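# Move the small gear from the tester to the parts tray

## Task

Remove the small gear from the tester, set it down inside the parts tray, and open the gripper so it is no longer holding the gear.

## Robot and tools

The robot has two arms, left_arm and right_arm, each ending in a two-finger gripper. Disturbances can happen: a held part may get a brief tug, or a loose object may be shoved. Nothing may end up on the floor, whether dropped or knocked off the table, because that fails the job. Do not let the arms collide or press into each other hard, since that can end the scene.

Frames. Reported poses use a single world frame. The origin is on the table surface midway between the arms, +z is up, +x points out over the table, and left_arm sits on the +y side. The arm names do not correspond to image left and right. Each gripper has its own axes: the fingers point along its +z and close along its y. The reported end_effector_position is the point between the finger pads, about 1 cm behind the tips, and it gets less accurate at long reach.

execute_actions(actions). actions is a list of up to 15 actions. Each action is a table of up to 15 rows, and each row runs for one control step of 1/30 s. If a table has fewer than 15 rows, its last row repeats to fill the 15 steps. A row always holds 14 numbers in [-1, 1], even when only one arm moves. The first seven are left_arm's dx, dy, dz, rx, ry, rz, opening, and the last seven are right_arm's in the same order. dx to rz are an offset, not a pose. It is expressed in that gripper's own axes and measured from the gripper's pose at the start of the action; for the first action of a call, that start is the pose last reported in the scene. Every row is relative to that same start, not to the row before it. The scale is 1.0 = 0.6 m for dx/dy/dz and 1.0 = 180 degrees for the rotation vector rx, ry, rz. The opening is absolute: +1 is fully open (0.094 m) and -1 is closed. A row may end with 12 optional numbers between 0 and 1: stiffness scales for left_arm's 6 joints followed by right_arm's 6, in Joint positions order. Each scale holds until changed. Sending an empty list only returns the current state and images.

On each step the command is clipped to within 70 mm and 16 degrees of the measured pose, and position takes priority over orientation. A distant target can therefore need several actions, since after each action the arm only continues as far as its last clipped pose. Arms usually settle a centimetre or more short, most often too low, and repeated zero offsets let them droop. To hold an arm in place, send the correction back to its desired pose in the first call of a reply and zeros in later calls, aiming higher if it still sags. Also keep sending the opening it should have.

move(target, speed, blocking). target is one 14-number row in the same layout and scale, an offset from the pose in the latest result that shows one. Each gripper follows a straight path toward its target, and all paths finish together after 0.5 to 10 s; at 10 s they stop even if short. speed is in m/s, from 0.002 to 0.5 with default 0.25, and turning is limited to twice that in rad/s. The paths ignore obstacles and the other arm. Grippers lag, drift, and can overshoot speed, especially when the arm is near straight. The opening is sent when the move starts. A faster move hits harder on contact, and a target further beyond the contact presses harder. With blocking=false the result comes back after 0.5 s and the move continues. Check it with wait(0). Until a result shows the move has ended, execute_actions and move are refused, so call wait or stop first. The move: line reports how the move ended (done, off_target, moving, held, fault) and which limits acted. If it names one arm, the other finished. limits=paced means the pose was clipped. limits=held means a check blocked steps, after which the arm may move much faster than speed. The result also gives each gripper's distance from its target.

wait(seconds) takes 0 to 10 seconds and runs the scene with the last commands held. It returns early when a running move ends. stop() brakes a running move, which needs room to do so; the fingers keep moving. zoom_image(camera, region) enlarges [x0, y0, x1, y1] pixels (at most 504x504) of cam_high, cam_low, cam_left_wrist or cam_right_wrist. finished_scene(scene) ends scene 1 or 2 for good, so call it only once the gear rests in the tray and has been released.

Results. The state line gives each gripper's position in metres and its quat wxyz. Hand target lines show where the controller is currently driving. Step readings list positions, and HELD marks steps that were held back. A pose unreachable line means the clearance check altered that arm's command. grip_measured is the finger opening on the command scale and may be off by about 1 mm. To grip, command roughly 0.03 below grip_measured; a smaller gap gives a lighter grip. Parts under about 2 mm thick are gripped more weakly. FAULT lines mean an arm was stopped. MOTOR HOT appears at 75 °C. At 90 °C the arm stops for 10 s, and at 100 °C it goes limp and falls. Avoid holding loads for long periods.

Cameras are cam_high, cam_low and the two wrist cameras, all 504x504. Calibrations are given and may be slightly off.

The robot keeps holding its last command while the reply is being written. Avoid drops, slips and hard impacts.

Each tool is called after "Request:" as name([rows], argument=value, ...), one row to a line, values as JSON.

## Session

Request:
execute_actions(actions=[])

Scene clock: 0.00 s.
left_arm: end_effector_position=(+0.1605, +0.0580, +0.2103) grip_measured=+1.000 end_effector_quat_wxyz=(+0.219, -0.210, +0.947, -0.108) | right_arm: end_effector_position=(+0.3379, -0.3326, +0.3693) grip_measured=+1.000 end_effector_quat_wxyz=(+0.363, +0.040, +0.776, +0.514)
Joint positions: left_arm=[-1.079  1.19   1.235 -1.338 -0.413 -1.628  0.094] | right_arm=[-0.667  1.329  1.471 -1.249 -1.336 -0.088  0.094]
Joint velocities: left_arm=[-0.007  0.027 -0.022 -0.037  0.022 -0.022  0.   ] | right_arm=[ 0.002 -0.022  0.012 -0.007  0.037 -0.022  0.   ]
Motor temperatures (°C, as the motors report them): left_arm=[24 25 24 24 23 23] | right_arm=[22 24 25 24 21 24]
Hand target (left_arm): +0.162, +0.061, +0.212; +0.225, -0.209, +0.946, -0.106
Hand target (right_arm): +0.336, -0.331, +0.374; +0.367, +0.033, +0.772, +0.517
Joint stiffness scale: left_arm=[1. 1. 1. 1. 1. 1.] | right_arm=[1. 1. 1. 1. 1. 1.]
camera_calibration (this result's frames):
cam_left_wrist: T_world_to_cam=[[0.431705, -0.856914, 0.281656, -0.0692462], [-0.898573, -0.381303, 0.217196, 0.136425], [-0.0787217, -0.346853, -0.93461, 0.335467], [0, 0, 0, 1]] pos_world=[0.17889, 0.109039, 0.303404]
cam_right_wrist: T_world_to_cam=[[0.244644, -0.410186, -0.878576, 0.106127], [-0.962101, 0.00987849, -0.272514, 0.460895], [0.120461, 0.911948, -0.392224, 0.512533], [0, 0, 0, 1]] pos_world=[0.355724, -0.428425, 0.419868]

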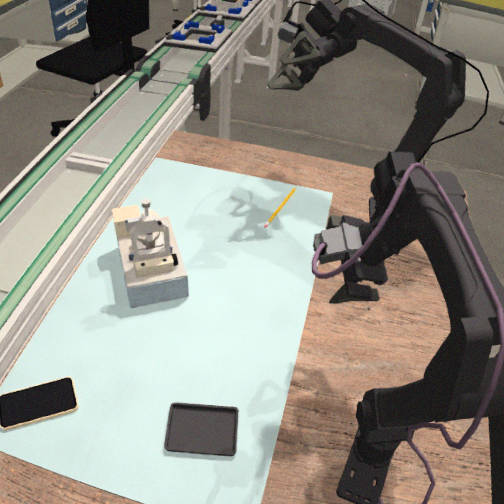

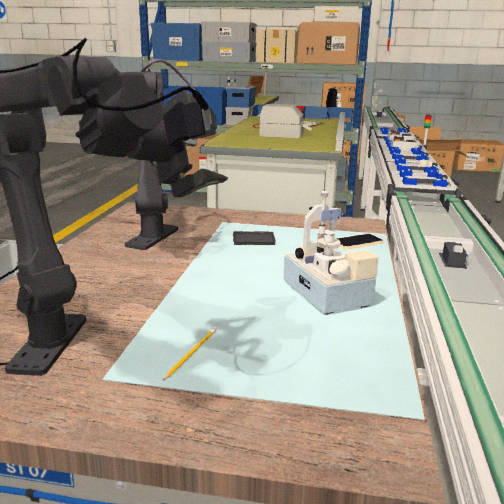

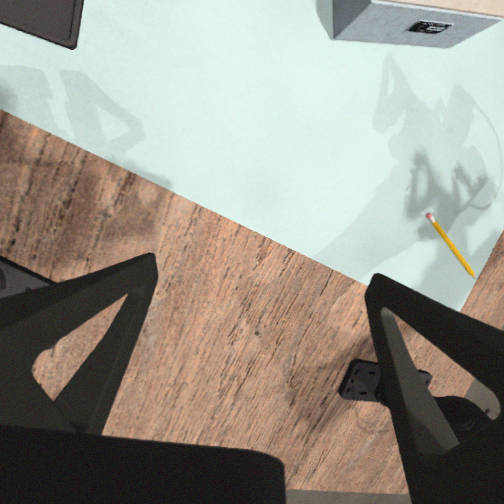

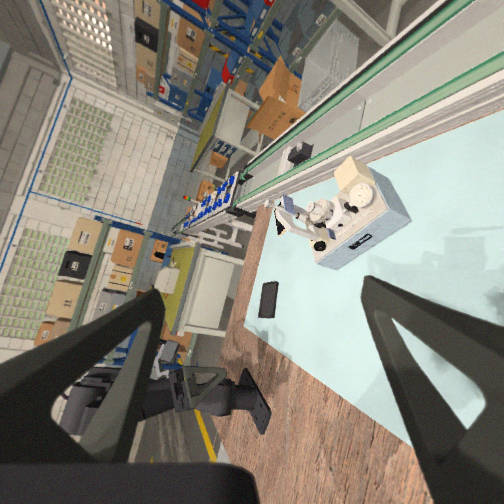

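Request:
zoom_image(camera="cam_high", region=[90, 185, 220, 315])

Request:
zoom_image(camera="cam_low", region=[265, 180, 405, 320])

Request:
zoom_image(camera="cam_right_wrist", region=[255, 140, 425, 290])

Region (90, 185, 220, 315) of cam_high's 504x504 image, scaled by 3.877, with more detail than that image has.

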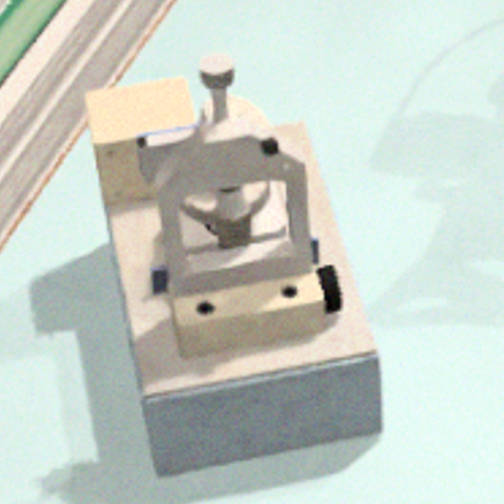

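Region (265, 180, 405, 320) of cam_low's 504x504 image, scaled by 3.600, with more detail than that image has.

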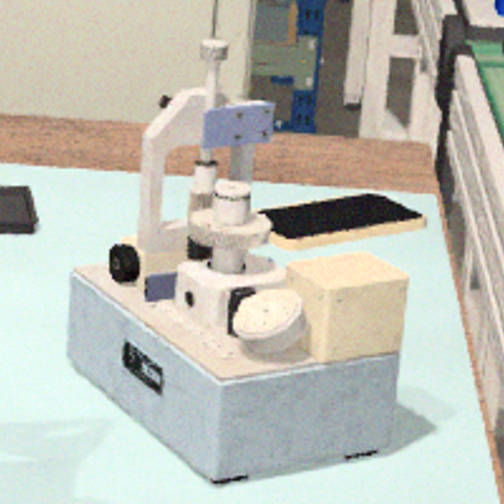

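Region (255, 140, 425, 290) of cam_right_wrist's 504x504 image, scaled by 2.965, with more detail than that image has; it fills the top 445 rows of this view, and the rest is white.

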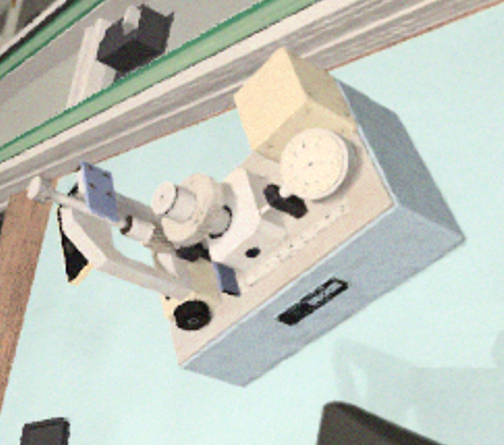

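Request:
move(target=[-0.381,-0.166,0.368,0.3106,-0.2159,0.3325,-0.36,0.1005,-0.047,0.558,-0.1723,0.0818,-0.3468,-0.28], speed=0.45)

Scene clock: 13.43 s.
left_arm: end_effector_position=(+0.4833, +0.0449, +0.1311) grip_measured=-0.357 end_effector_quat_wxyz=(+0.581, +0.359, +0.652, -0.329) | right_arm: end_effector_position=(+0.5063, -0.0679, +0.2423) grip_measured=-0.278 end_effector_quat_wxyz=(+0.477, -0.514, +0.569, +0.430)
Joint positions: left_arm=[0.021 2.047 0.945 0.936 0.861 0.115 0.03 ] | right_arm=[ 0.132  2.085  1.678 -0.083 -1.189 -0.461  0.034]
Joint velocities: left_arm=[ 0.002 -0.007  0.002 -0.022 -0.081 -0.051  0.001] | right_arm=[-0.017 -0.012  0.007  0.007 -0.081 -0.007  0.   ]
Motor temperatures (°C, as the motors report them): left_arm=[24 25 26 25 23 23] | right_arm=[22 26 27 25 21 24]
Hand target (left_arm): +0.487, +0.045, +0.132; +0.584, +0.361, +0.647, -0.333
Hand target (right_arm): +0.505, -0.065, +0.245; +0.473, -0.518, +0.565, +0.434
Off the commanded pose (left_arm): 0.002 m, 1 deg.
Off the commanded pose (right_arm): 0.006 m, 1 deg.
Joint stiffness scale: left_arm=[1. 1. 1. 1. 1. 1.] | right_arm=[1. 1. 1. 1. 1. 1.]
move: done; limits=paced
camera_calibration (this result's frames):
cam_left_wrist: T_world_to_cam=[[-0.818059, -0.569321, 0.0815658, 0.419788], [-0.422983, 0.499467, -0.756054, 0.296882], [0.389698, -0.652998, -0.649407, 0.0323411], [0, 0, 0, 1]] pos_world=[0.456384, 0.11183, 0.211221]
cam_right_wrist: T_world_to_cam=[[0.989434, -0.103018, -0.102021, -0.482464], [-0.144566, -0.647487, -0.748238, 0.242415], [0.0110243, 0.755081, -0.655539, 0.309646], [0, 0, 0, 1]] pos_world=[0.508997, -0.126549, 0.335147]

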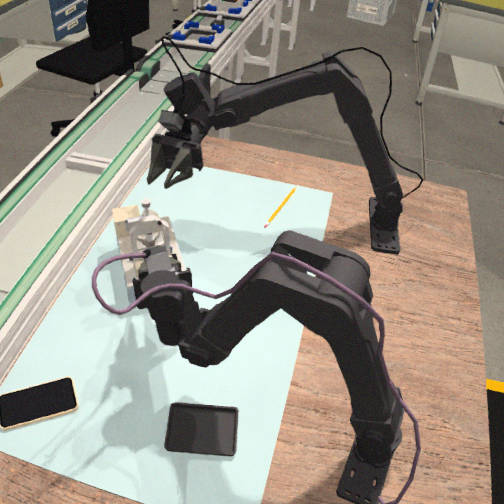

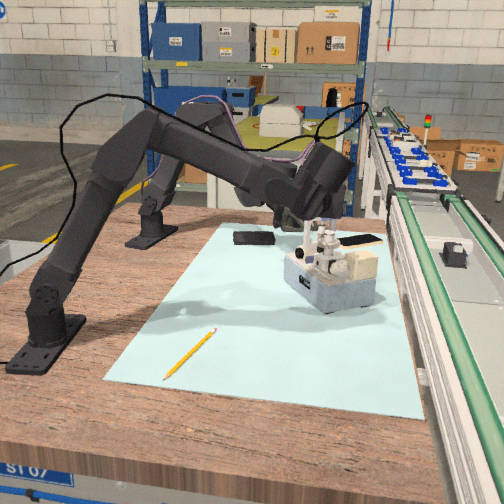

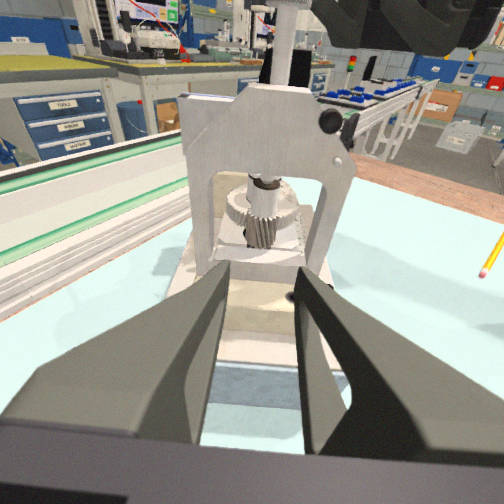

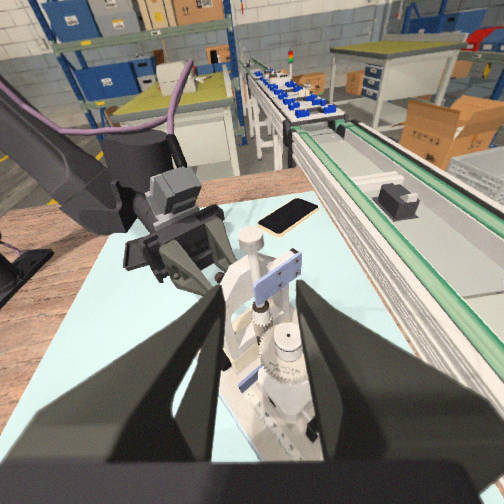

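Request:
execute_actions(actions=[])

Scene clock: 14.47 s.
left_arm: end_effector_position=(+0.4832, +0.0448, +0.1315) grip_measured=-0.357 end_effector_quat_wxyz=(+0.582, +0.360, +0.651, -0.330) | right_arm: end_effector_position=(+0.5062, -0.0680, +0.2421) grip_measured=-0.278 end_effector_quat_wxyz=(+0.476, -0.514, +0.569, +0.430)
Joint positions: left_arm=[0.021 2.047 0.945 0.938 0.862 0.114 0.03 ] | right_arm=[ 0.132  2.085  1.678 -0.085 -1.189 -0.462  0.034]
Joint velocities: left_arm=[-0.037 -0.002 -0.002 -0.051 -0.022 -0.007 -0.001] | right_arm=[ 0.012  0.002  0.002  0.022  0.037 -0.051 -0.   ]
Motor temperatures (°C, as the motors report them): left_arm=[24 26 26 25 23 23] | right_arm=[22 26 27 25 21 24]
Hand target (left_arm): +0.487, +0.045, +0.133; +0.584, +0.361, +0.647, -0.333
Hand target (right_arm): +0.505, -0.065, +0.245; +0.474, -0.518, +0.565, +0.434
Off the commanded pose (left_arm): 0.002 m, 1 deg.
Off the commanded pose (right_arm): 0.007 m, 1 deg.
Joint stiffness scale: left_arm=[1. 1. 1. 1. 1. 1.] | right_arm=[1. 1. 1. 1. 1. 1.]
camera_calibration (this result's frames):
cam_left_wrist: T_world_to_cam=[[-0.818735, -0.568405, 0.0811719, 0.419938], [-0.421524, 0.49904, -0.757151, 0.296694], [0.38986, -0.654121, -0.648177, 0.0324029], [0, 0, 0, 1]] pos_world=[0.456249, 0.111828, 0.211558]
cam_right_wrist: T_world_to_cam=[[0.989463, -0.102805, -0.101956, -0.482406], [-0.144384, -0.64791, -0.747908, 0.242047], [0.01083, 0.754748, -0.655926, 0.309713], [0, 0, 0, 1]] pos_world=[0.508916, -0.126524, 0.334994]

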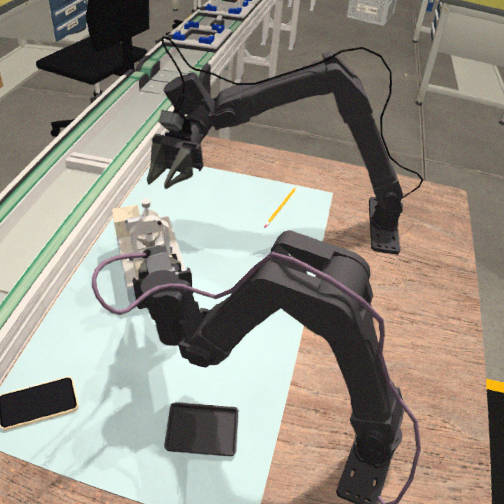

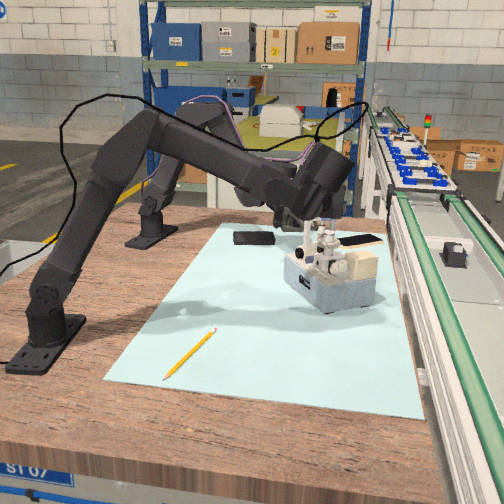

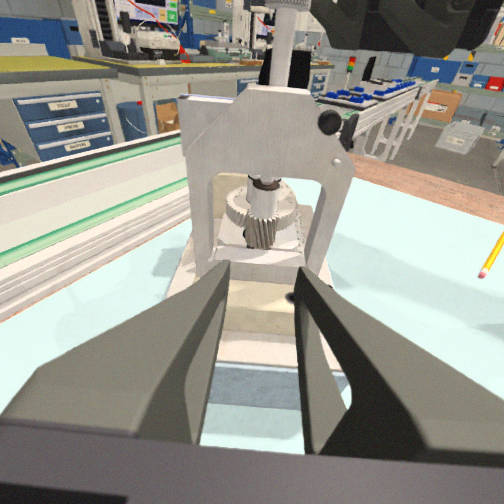

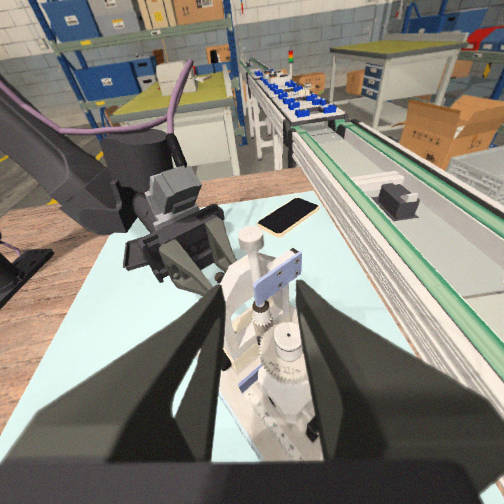

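Request:
zoom_image(camera="cam_left_wrist", region=[170, 70, 370, 310])

Request:
zoom_image(camera="cam_right_wrist", region=[190, 190, 350, 390])

Region (170, 70, 370, 310) of cam_left_wrist's 504x504 image, scaled by 2.100, with more detail than that image has.

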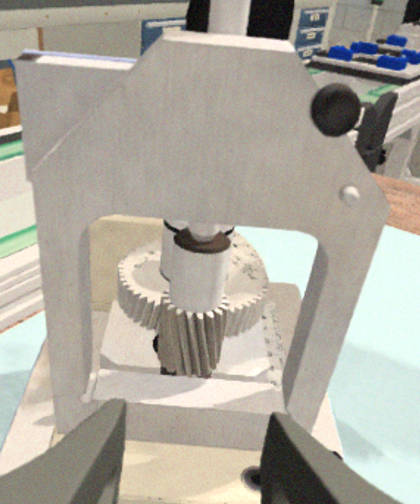

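Region (190, 190, 350, 390) of cam_right_wrist's 504x504 image, scaled by 2.520, with more detail than that image has; it fills the left 403 columns of this view, and the rest is white.

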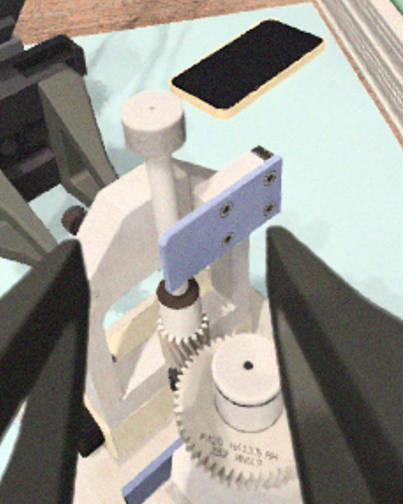

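Request:
execute_actions([
  [[-0.0029,0.0055,0.0045,0.002,-0.0028,0.0006,-0.36,-0.0057,0.0027,0.0059,-0.0044,-0.0008,-0.001,-0.28],[-0.0032,0.0055,0.0082,0.002,-0.0028,0.0006,-0.36,-0.0058,0.0032,0.0102,-0.0044,-0.0008,-0.001,-0.28],[-0.0036,0.0054,0.0130,0.002,-0.0028,0.0006,-0.36,-0.0059,0.0038,0.0159,-0.0044,-0.0008,-0.001,-0.28],[-0.0041,0.0054,0.0191,0.002,-0.0028,0.0006,-0.36,-0.0060,0.0045,0.0230,-0.0044,-0.0008,-0.001,-0.28],[-0.0046,0.0053,0.0257,0.002,-0.0028,0.0006,-0.36,-0.0061,0.0054,0.0309,-0.0044,-0.0008,-0.001,-0.28],[-0.0052,0.0053,0.0330,0.002,-0.0028,0.0006,-0.36,-0.0062,0.0063,0.0394,-0.0044,-0.0008,-0.001,-0.28],[-0.0057,0.0052,0.0403,0.002,-0.0028,0.0006,-0.36,-0.0063,0.0072,0.0479,-0.0044,-0.0008,-0.001,-0.28],[-0.0062,0.0051,0.0469,0.002,-0.0028,0.0006,-0.36,-0.0064,0.0080,0.0558,-0.0044,-0.0008,-0.001,-0.28],[-0.0067,0.0051,0.0530,0.002,-0.0028,0.0006,-0.36,-0.0065,0.0087,0.0629,-0.0044,-0.0008,-0.001,-0.28],[-0.0071,0.005,0.0578,0.002,-0.0028,0.0006,-0.36,-0.0066,0.0093,0.0686,-0.0044,-0.0008,-0.001,-0.28],[-0.0074,0.005,0.0615,0.002,-0.0028,0.0006,-0.36,-0.0067,0.0098,0.0729,-0.0044,-0.0008,-0.001,-0.28],[-0.0075,0.005,0.0633,0.002,-0.0028,0.0006,-0.36,-0.0067,0.010,0.075,-0.0044,-0.0008,-0.001,-0.28]],
])

Request:
wait(seconds=0.3)

Scene clock: 18.57 s.
left_arm: end_effector_position=(+0.4996, +0.0143, +0.1368) grip_measured=-0.357 end_effector_quat_wxyz=(+0.590, +0.370, +0.636, -0.333) | right_arm: end_effector_position=(+0.4981, -0.0243, +0.2285) grip_measured=-0.278 end_effector_quat_wxyz=(+0.462, -0.520, +0.568, +0.440)
Joint positions: left_arm=[-0.042  2.116  1.056  0.938  0.824  0.103  0.03 ] | right_arm=[ 0.223  2.13   1.692 -0.018 -1.132 -0.398  0.034]
Joint velocities: left_arm=[-0.042  0.027  0.051 -0.037 -0.022 -0.007 -0.   ] | right_arm=[0.115 0.085 0.017 0.037 0.11  0.154 0.001]
Motor temperatures (°C, as the motors report them): left_arm=[24 27 26 26 23 23] | right_arm=[22 28 28 25 21 24]
Hand target (left_arm): +0.506, +0.014, +0.132; +0.584, +0.361, +0.647, -0.332
Hand target (right_arm): +0.505, -0.023, +0.238; +0.474, -0.518, +0.564, +0.434
Off the commanded pose (left_arm): 0.008 m, 2 deg.
Off the commanded pose (right_arm): 0.012 m, 2 deg.
Joint stiffness scale: left_arm=[1. 1. 1. 1. 1. 1.] | right_arm=[1. 1. 1. 1. 1. 1.]
Step readings (end_effector_position):
0: left_arm (+0.4832, +0.0448, +0.1315) | right_arm (+0.5062, -0.0680, +0.2421)
1: left_arm (+0.4832, +0.0448, +0.1315) | right_arm (+0.5062, -0.0680, +0.2421)
2: left_arm (+0.4834, +0.0448, +0.1319) | right_arm (+0.5062, -0.0680, +0.2421)
4: left_arm (+0.4854, +0.0441, +0.1324) | right_arm (+0.5063, -0.0672, +0.2420)
8: left_arm (+0.4934, +0.0364, +0.1343) | right_arm (+0.5050, -0.0561, +0.2393)
15: end_effector_position above
camera_calibration (this result's frames):
cam_left_wrist: T_world_to_cam=[[-0.834116, -0.548522, 0.0580961, 0.42622], [-0.384426, 0.502566, -0.774367, 0.306601], [0.39556, -0.668245, -0.630064, 0.00435659], [0, 0, 0, 1]] pos_world=[0.471659, 0.0826152, 0.215405]
cam_right_wrist: T_world_to_cam=[[0.989726, -0.0751452, -0.121636, -0.466218], [-0.140833, -0.659128, -0.738726, 0.254817], [-0.0246622, 0.748267, -0.66294, 0.287068], [0, 0, 0, 1]] pos_world=[0.504394, -0.0818805, 0.32184]

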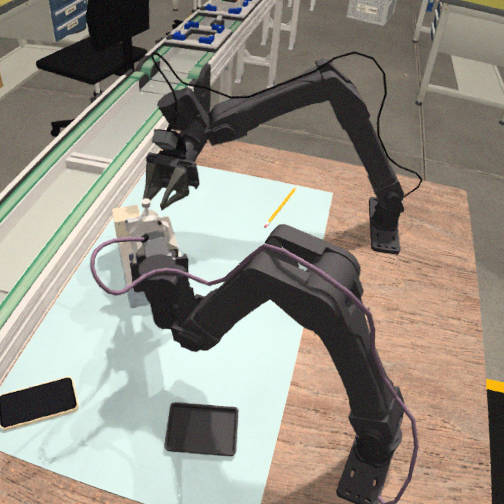

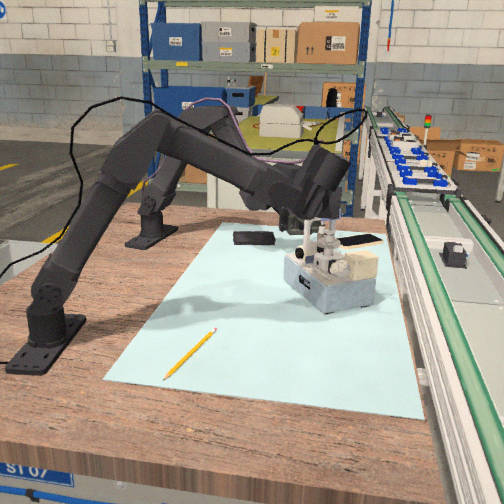

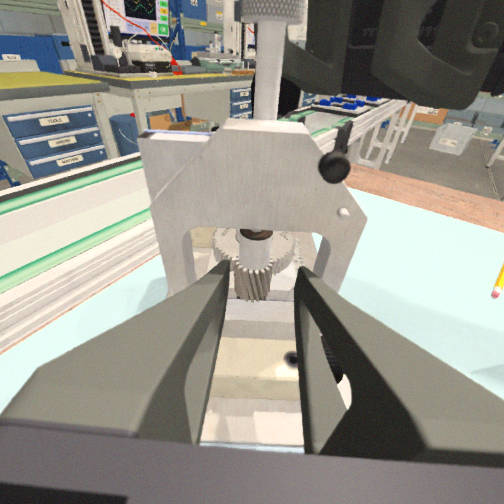

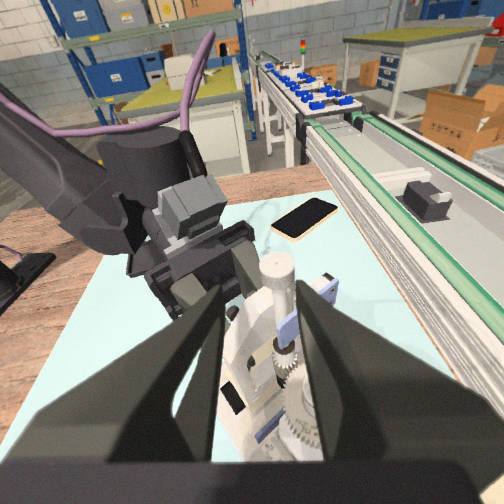

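Scene clock: 18.87 s.
left_arm: end_effector_position=(+0.5009, +0.0147, +0.1366) grip_measured=-0.357 end_effector_quat_wxyz=(+0.591, +0.368, +0.637, -0.331) | right_arm: end_effector_position=(+0.5006, -0.0228, +0.2303) grip_measured=-0.278 end_effector_quat_wxyz=(+0.466, -0.518, +0.569, +0.437)
Joint positions: left_arm=[-0.043  2.116  1.057  0.938  0.816  0.101  0.03 ] | right_arm=[ 0.226  2.132  1.697 -0.003 -1.121 -0.386  0.034]
Joint velocities: left_arm=[-0.032 -0.002  0.002 -0.007  0.022  0.007  0.   ] | right_arm=[-0.007 -0.002  0.017  0.007  0.007  0.007 -0.   ]
Motor temperatures (°C, as the motors report them): left_arm=[24 27 26 26 23 23] | right_arm=[22 29 28 25 21 24]
Hand target (left_arm): +0.506, +0.014, +0.132; +0.584, +0.361, +0.647, -0.332
Hand target (right_arm): +0.505, -0.023, +0.238; +0.474, -0.518, +0.564, +0.434
Off the commanded pose (left_arm): 0.007 m, 2 deg.
Off the commanded pose (right_arm): 0.009 m, 1 deg.
Joint stiffness scale: left_arm=[1. 1. 1. 1. 1. 1.] | right_arm=[1. 1. 1. 1. 1. 1.]
wait: 0.30 s; no rest
camera_calibration (this result's frames):
cam_left_wrist: T_world_to_cam=[[-0.829979, -0.554634, 0.0592948, 0.42532], [-0.389215, 0.499712, -0.773822, 0.309172], [0.399557, -0.665334, -0.630622, 0.00198871], [0, 0, 0, 1]] pos_world=[0.472546, 0.0827233, 0.215279]
cam_right_wrist: T_world_to_cam=[[0.989563, -0.0844681, -0.116745, -0.469654], [-0.14341, -0.656389, -0.740667, 0.259288], [-0.0140673, 0.749679, -0.661652, 0.281626], [0, 0, 0, 1]] pos_world=[0.505898, -0.0806063, 0.323555]

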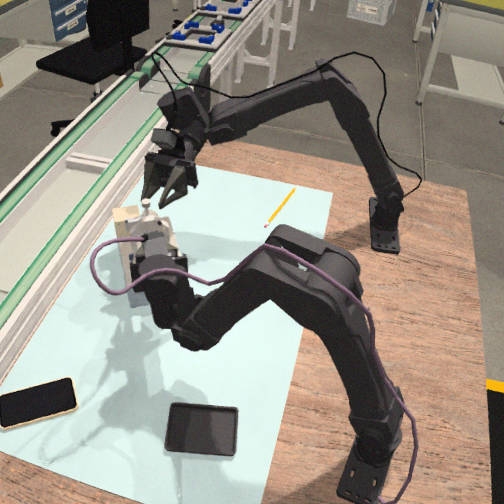

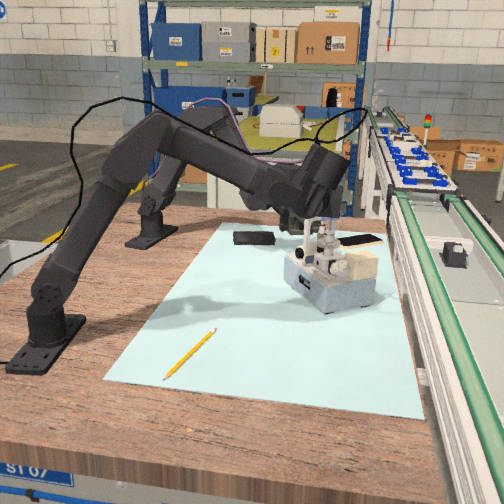

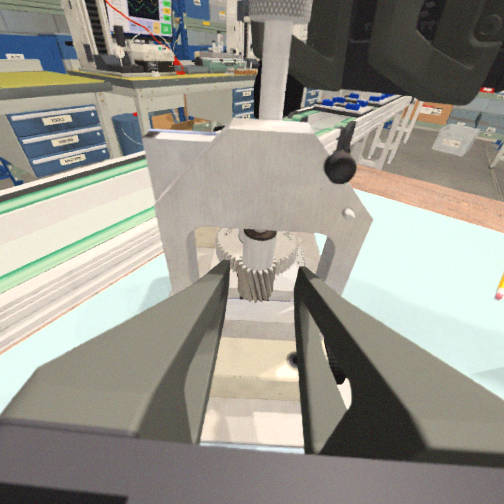

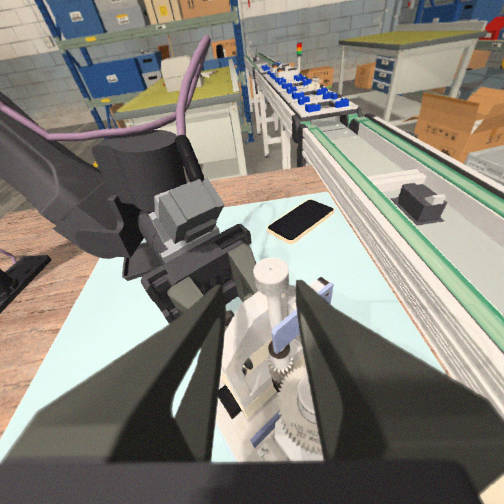

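Request:
execute_actions(actions=[])

Request:
zoom_image(camera="cam_left_wrist", region=[180, 200, 350, 340])

Request:
zoom_image(camera="cam_right_wrist", region=[190, 230, 350, 390])

Scene clock: 19.10 s.
left_arm: end_effector_position=(+0.5011, +0.0148, +0.1366) grip_measured=-0.357 end_effector_quat_wxyz=(+0.591, +0.367, +0.638, -0.331) | right_arm: end_effector_position=(+0.5009, -0.0228, +0.2304) grip_measured=-0.278 end_effector_quat_wxyz=(+0.466, -0.518, +0.569, +0.436)
Joint positions: left_arm=[-0.043  2.116  1.057  0.938  0.814  0.101  0.03 ] | right_arm=[ 0.226  2.132  1.697 -0.002 -1.12  -0.385  0.034]
Joint velocities: left_arm=[-0.012  0.002 -0.012 -0.022 -0.051  0.051  0.   ] | right_arm=[ 0.002  0.002 -0.007 -0.037 -0.066 -0.007 -0.   ]
Motor temperatures (°C, as the motors report them): left_arm=[24 27 26 26 23 23] | right_arm=[22 29 28 25 21 24]
Hand target (left_arm): +0.506, +0.014, +0.132; +0.584, +0.361, +0.647, -0.332
Hand target (right_arm): +0.505, -0.023, +0.238; +0.474, -0.518, +0.564, +0.434
Off the commanded pose (left_arm): 0.007 m, 2 deg.
Off the commanded pose (right_arm): 0.009 m, 1 deg.
Joint stiffness scale: left_arm=[1. 1. 1. 1. 1. 1.] | right_arm=[1. 1. 1. 1. 1. 1.]
camera_calibration (this result's frames):
cam_left_wrist: T_world_to_cam=[[-0.829313, -0.555599, 0.0595738, 0.425166], [-0.390028, 0.499211, -0.773735, 0.309576], [0.400147, -0.664905, -0.630702, 0.00168717], [0, 0, 0, 1]] pos_world=[0.472664, 0.0828001, 0.215265]
cam_right_wrist: T_world_to_cam=[[0.98949, -0.0860473, -0.116216, -0.470099], [-0.144061, -0.656177, -0.740728, 0.259751], [-0.0125206, 0.749685, -0.661677, 0.280934], [0, 0, 0, 1]] pos_world=[0.506095, -0.0806204, 0.323659]

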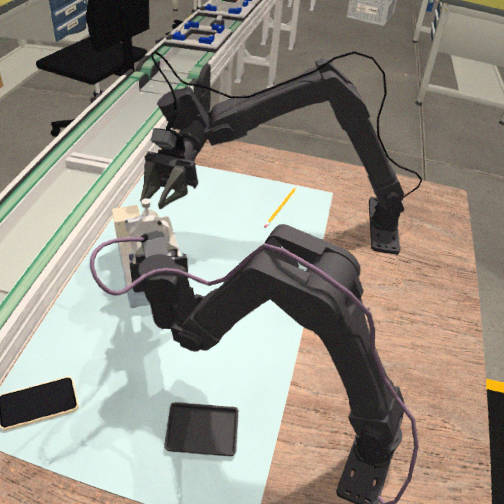

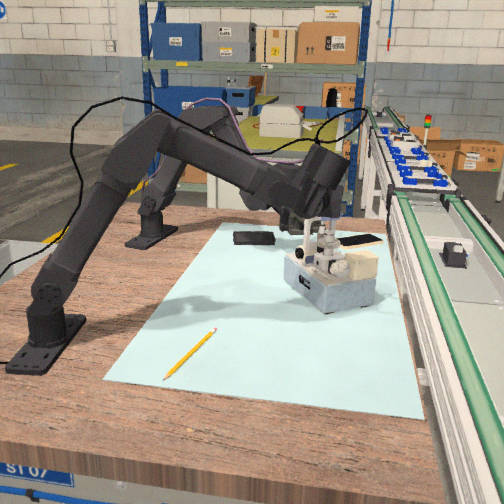

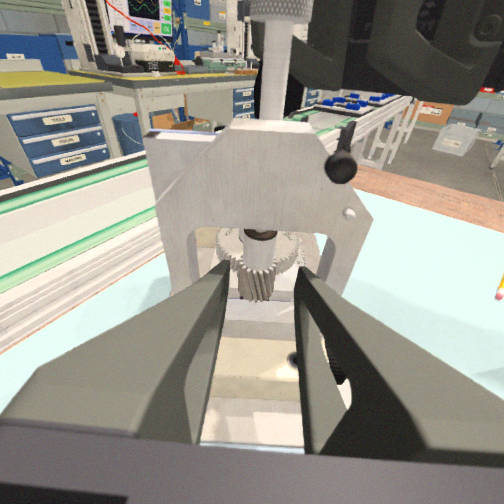

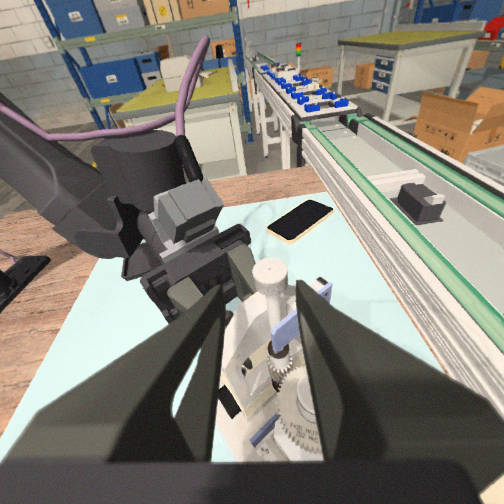

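Region (180, 200, 350, 340) of cam_left_wrist's 504x504 image, scaled by 2.965, with more detail than that image has; it fills the top 415 rows of this view, and the rest is white.

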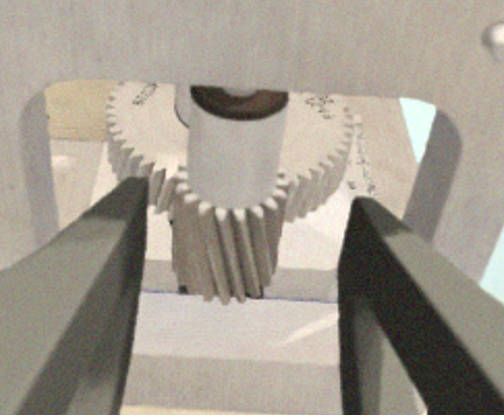

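Region (190, 230, 350, 390) of cam_right_wrist's 504x504 image, scaled by 3.150, with more detail than that image has.

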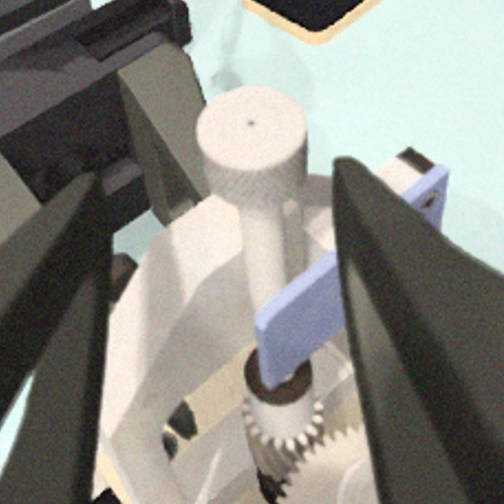

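Request:
execute_actions([
  [[0.0085,0.0068,0.006,-0.0021,0.0047,-0.0064,-0.36,-0.0137,-0.0075,-0.0022,0.002,-0.0037,-0.0045,-0.28],[0.0102,0.0074,0.006,-0.0021,0.0047,-0.0064,-0.36,-0.0153,-0.0088,-0.0022,0.002,-0.0037,-0.0045,-0.28],[0.0126,0.0083,0.0069,-0.0021,0.0047,-0.0064,-0.36,-0.0173,-0.0104,-0.0013,0.002,-0.0037,-0.0045,-0.28],[0.0149,0.0092,0.0087,-0.0021,0.0047,-0.0064,-0.36,-0.0194,-0.0121,0.0005,0.002,-0.0037,-0.0045,-0.28],[0.0169,0.010,0.0114,-0.0021,0.0047,-0.0064,-0.36,-0.0211,-0.0135,0.0031,0.002,-0.0037,-0.0045,-0.28],[0.0183,0.0105,0.0149,-0.0021,0.0047,-0.0064,-0.36,-0.0224,-0.0145,0.0067,0.002,-0.0037,-0.0045,-0.28],[0.019,0.0108,0.0188,-0.0021,0.0047,-0.0064,-0.36,-0.023,-0.015,0.0106,0.002,-0.0037,-0.0045,-0.28],[0.019,0.0108,0.023,-0.0021,0.0047,-0.0064,-0.36,-0.023,-0.015,0.0147,0.002,-0.0037,-0.0045,-0.28],[0.019,0.0108,0.0269,-0.0021,0.0047,-0.0064,-0.36,-0.023,-0.015,0.0186,0.002,-0.0037,-0.0045,-0.28],[0.019,0.0108,0.0304,-0.0021,0.0047,-0.0064,-0.36,-0.023,-0.015,0.0222,0.002,-0.0037,-0.0045,-0.28],[0.019,0.0108,0.0331,-0.0021,0.0047,-0.0064,-0.36,-0.023,-0.015,0.0248,0.002,-0.0037,-0.0045,-0.28],[0.019,0.0108,0.0349,-0.0021,0.0047,-0.0064,-0.36,-0.023,-0.015,0.0266,0.002,-0.0037,-0.0045,-0.28],[0.019,0.0108,0.0358,-0.0021,0.0047,-0.0064,-0.36,-0.023,-0.015,0.0275,0.002,-0.0037,-0.0045,-0.28]],
])

Request:
wait(seconds=0.3)

Request:
zoom_image(camera="cam_left_wrist", region=[180, 210, 350, 370])

Request:
zoom_image(camera="cam_right_wrist", region=[190, 240, 350, 400])

Scene clock: 23.13 s.
left_arm: end_effector_position=(+0.5136, +0.0060, +0.1259) grip_measured=-0.357 end_effector_quat_wxyz=(+0.589, +0.365, +0.641, -0.330) | right_arm: end_effector_position=(+0.5124, -0.0133, +0.2384) grip_measured=-0.278 end_effector_quat_wxyz=(+0.476, -0.517, +0.567, +0.431)
Joint positions: left_arm=[-0.058  2.18   1.119  0.936  0.794  0.098  0.03 ] | right_arm=[ 0.238  2.171  1.774 -0.    -1.098 -0.361  0.034]
Joint velocities: left_arm=[-0.061  0.022  0.066 -0.007 -0.022 -0.022  0.001] | right_arm=[ 0.071  0.076 -0.007 -0.051  0.037 -0.022  0.001]
Motor temperatures (°C, as the motors report them): left_arm=[24 28 27 26 23 23] | right_arm=[22 30 29 26 21 24]
Hand target (left_arm): +0.517, +0.001, +0.124; +0.584, +0.361, +0.647, -0.332
Hand target (right_arm): +0.511, -0.005, +0.241; +0.474, -0.518, +0.564, +0.434
Off the commanded pose (left_arm): 0.007 m, 1 deg.
Off the commanded pose (right_arm): 0.009 m, 1 deg.
Joint stiffness scale: left_arm=[1. 1. 1. 1. 1. 1.] | right_arm=[1. 1. 1. 1. 1. 1.]
Step readings (end_effector_position):
0: left_arm (+0.5011, +0.0148, +0.1366) | right_arm (+0.5010, -0.0228, +0.2304)
1: left_arm (+0.5011, +0.0148, +0.1366) | right_arm (+0.5010, -0.0228, +0.2304)
2: left_arm (+0.5011, +0.0148, +0.1366) | right_arm (+0.5011, -0.0228, +0.2309)
4: left_arm (+0.5016, +0.0147, +0.1356) | right_arm (+0.5026, -0.0223, +0.2327)
8: left_arm (+0.5067, +0.0140, +0.1295) | right_arm (+0.5088, -0.0205, +0.2396)
15: end_effector_position above
camera_calibration (this result's frames):
cam_left_wrist: T_world_to_cam=[[-0.826111, -0.559903, 0.0636262, 0.429267], [-0.397293, 0.498641, -0.770399, 0.313864], [0.399622, -0.661714, -0.634379, -0.0151832], [0, 0, 0, 1]] pos_world=[0.485386, 0.0737953, 0.204856]
cam_right_wrist: T_world_to_cam=[[0.990251, -0.0971563, -0.0998194, -0.484097], [-0.139075, -0.649306, -0.747703, 0.272749], [0.0078308, 0.754296, -0.656487, 0.267627], [0, 0, 0, 1]] pos_world=[0.515215, -0.0718053, 0.331307]

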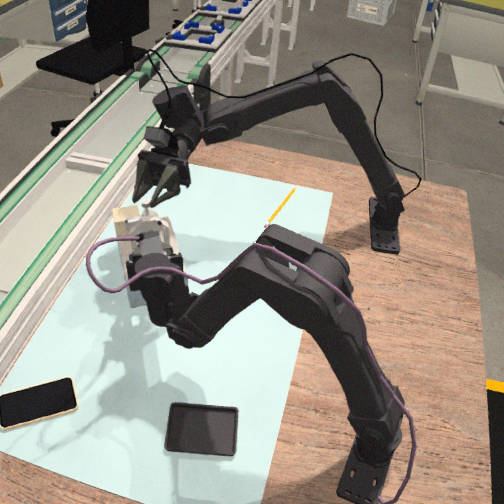

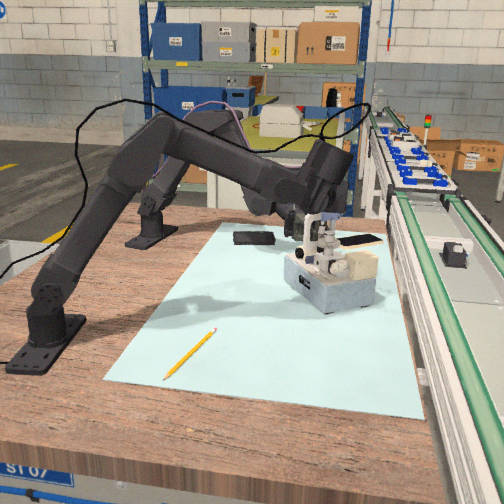

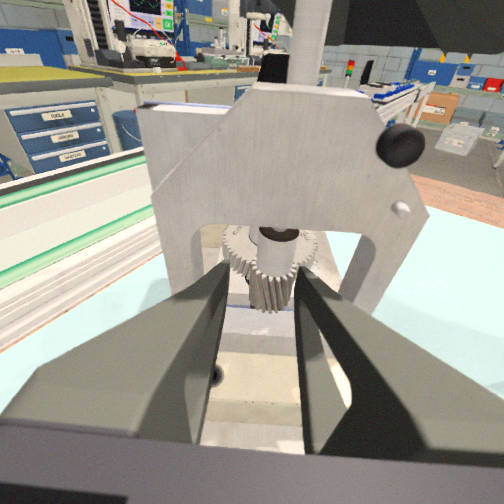

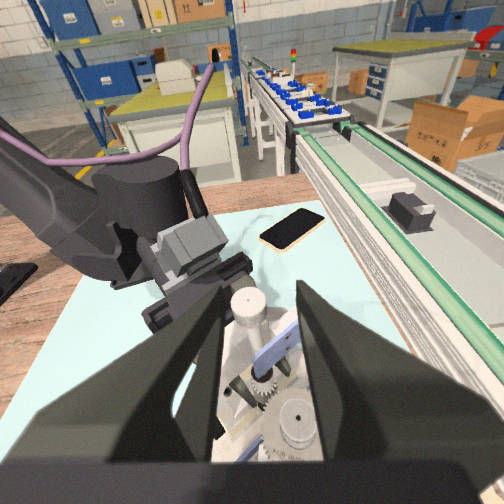

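Scene clock: 23.43 s.
left_arm: end_effector_position=(+0.5141, +0.0044, +0.1273) grip_measured=-0.357 end_effector_quat_wxyz=(+0.590, +0.365, +0.640, -0.329) | right_arm: end_effector_position=(+0.5117, -0.0101, +0.2344) grip_measured=-0.278 end_effector_quat_wxyz=(+0.471, -0.516, +0.570, +0.433)
Joint positions: left_arm=[-0.062  2.18   1.122  0.936  0.79   0.097  0.03 ] | right_arm=[ 0.245  2.178  1.774 -0.    -1.093 -0.356  0.034]
Joint velocities: left_arm=[-0.012  0.007 -0.007  0.022  0.022  0.022  0.002] | right_arm=[-0.007 -0.012 -0.002 -0.066 -0.022 -0.007 -0.001]
Motor temperatures (°C, as the motors report them): left_arm=[24 28 27 26 23 23] | right_arm=[22 31 29 26 21 24]
Hand target (left_arm): +0.517, +0.001, +0.123; +0.584, +0.361, +0.647, -0.332
Hand target (right_arm): +0.511, -0.005, +0.241; +0.474, -0.518, +0.564, +0.434
Off the commanded pose (left_arm): 0.006 m, 1 deg.
Off the commanded pose (right_arm): 0.008 m, 1 deg.
Joint stiffness scale: left_arm=[1. 1. 1. 1. 1. 1.] | right_arm=[1. 1. 1. 1. 1. 1.]
wait: 0.30 s; at rest by 0.27 s
camera_calibration (this result's frames):
cam_left_wrist: T_world_to_cam=[[-0.826077, -0.560199, 0.061428, 0.428895], [-0.395047, 0.497885, -0.772041, 0.314971], [0.401912, -0.662033, -0.632597, -0.0170395], [0, 0, 0, 1]] pos_world=[0.485577, 0.072166, 0.206046]
cam_right_wrist: T_world_to_cam=[[0.989309, -0.0960963, -0.109692, -0.480687], [-0.145831, -0.652201, -0.743887, 0.274289], [-0.0000563875, 0.751931, -0.659242, 0.267257], [0, 0, 0, 1]] pos_world=[0.515563, -0.0682599, 0.327499]

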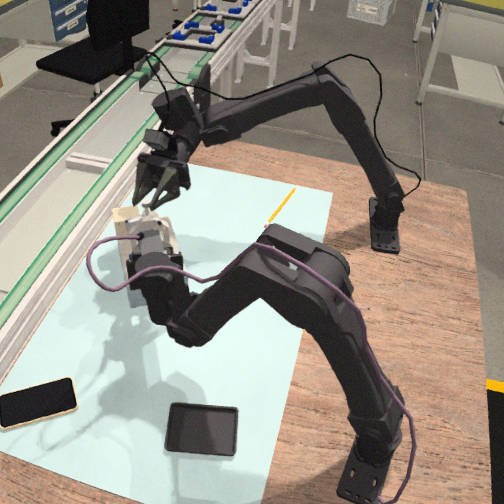

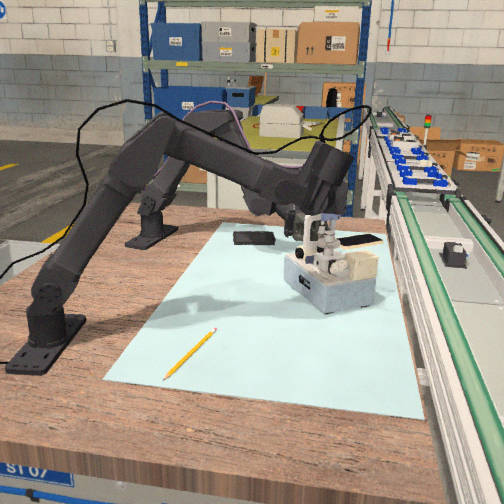

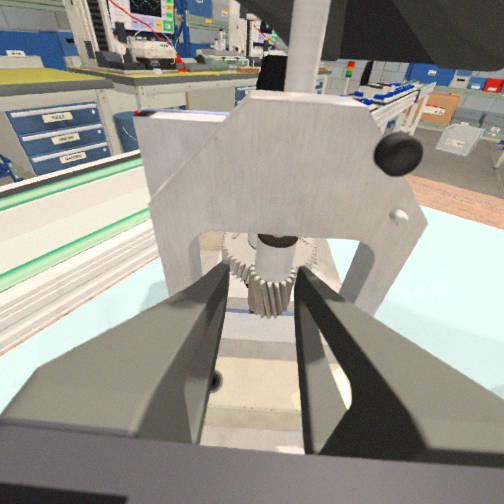

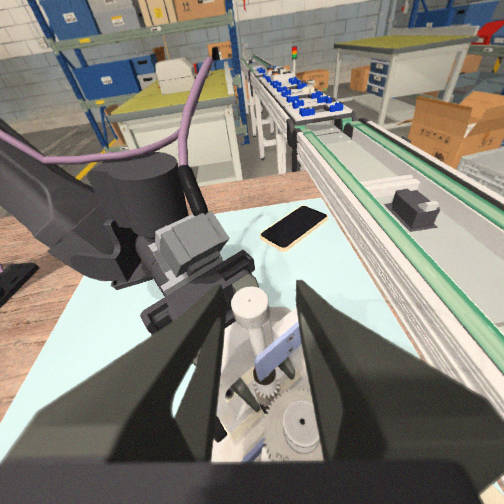

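Region (180, 210, 350, 370) of cam_left_wrist's 504x504 image, scaled by 2.965, with more detail than that image has; it fills the top 474 rows of this view, and the rest is white.

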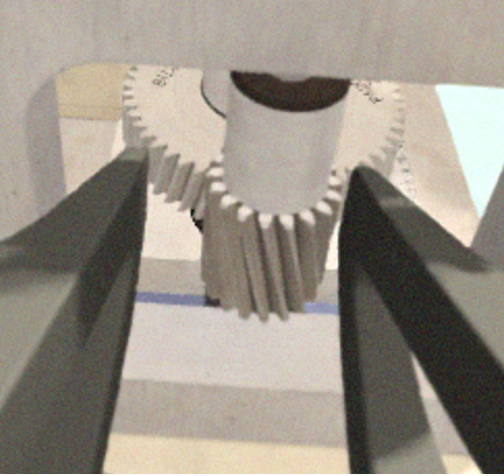

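Region (190, 240, 350, 400) of cam_right_wrist's 504x504 image, scaled by 3.150, with more detail than that image has.

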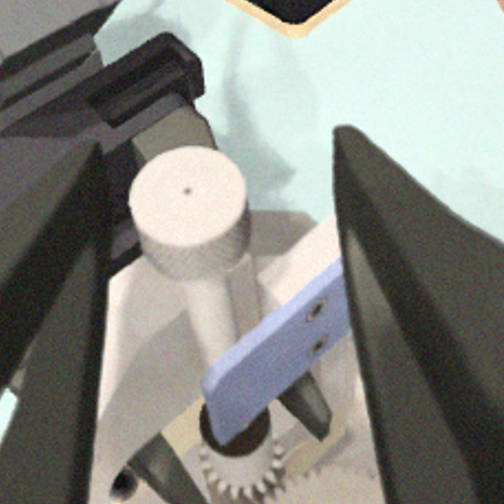

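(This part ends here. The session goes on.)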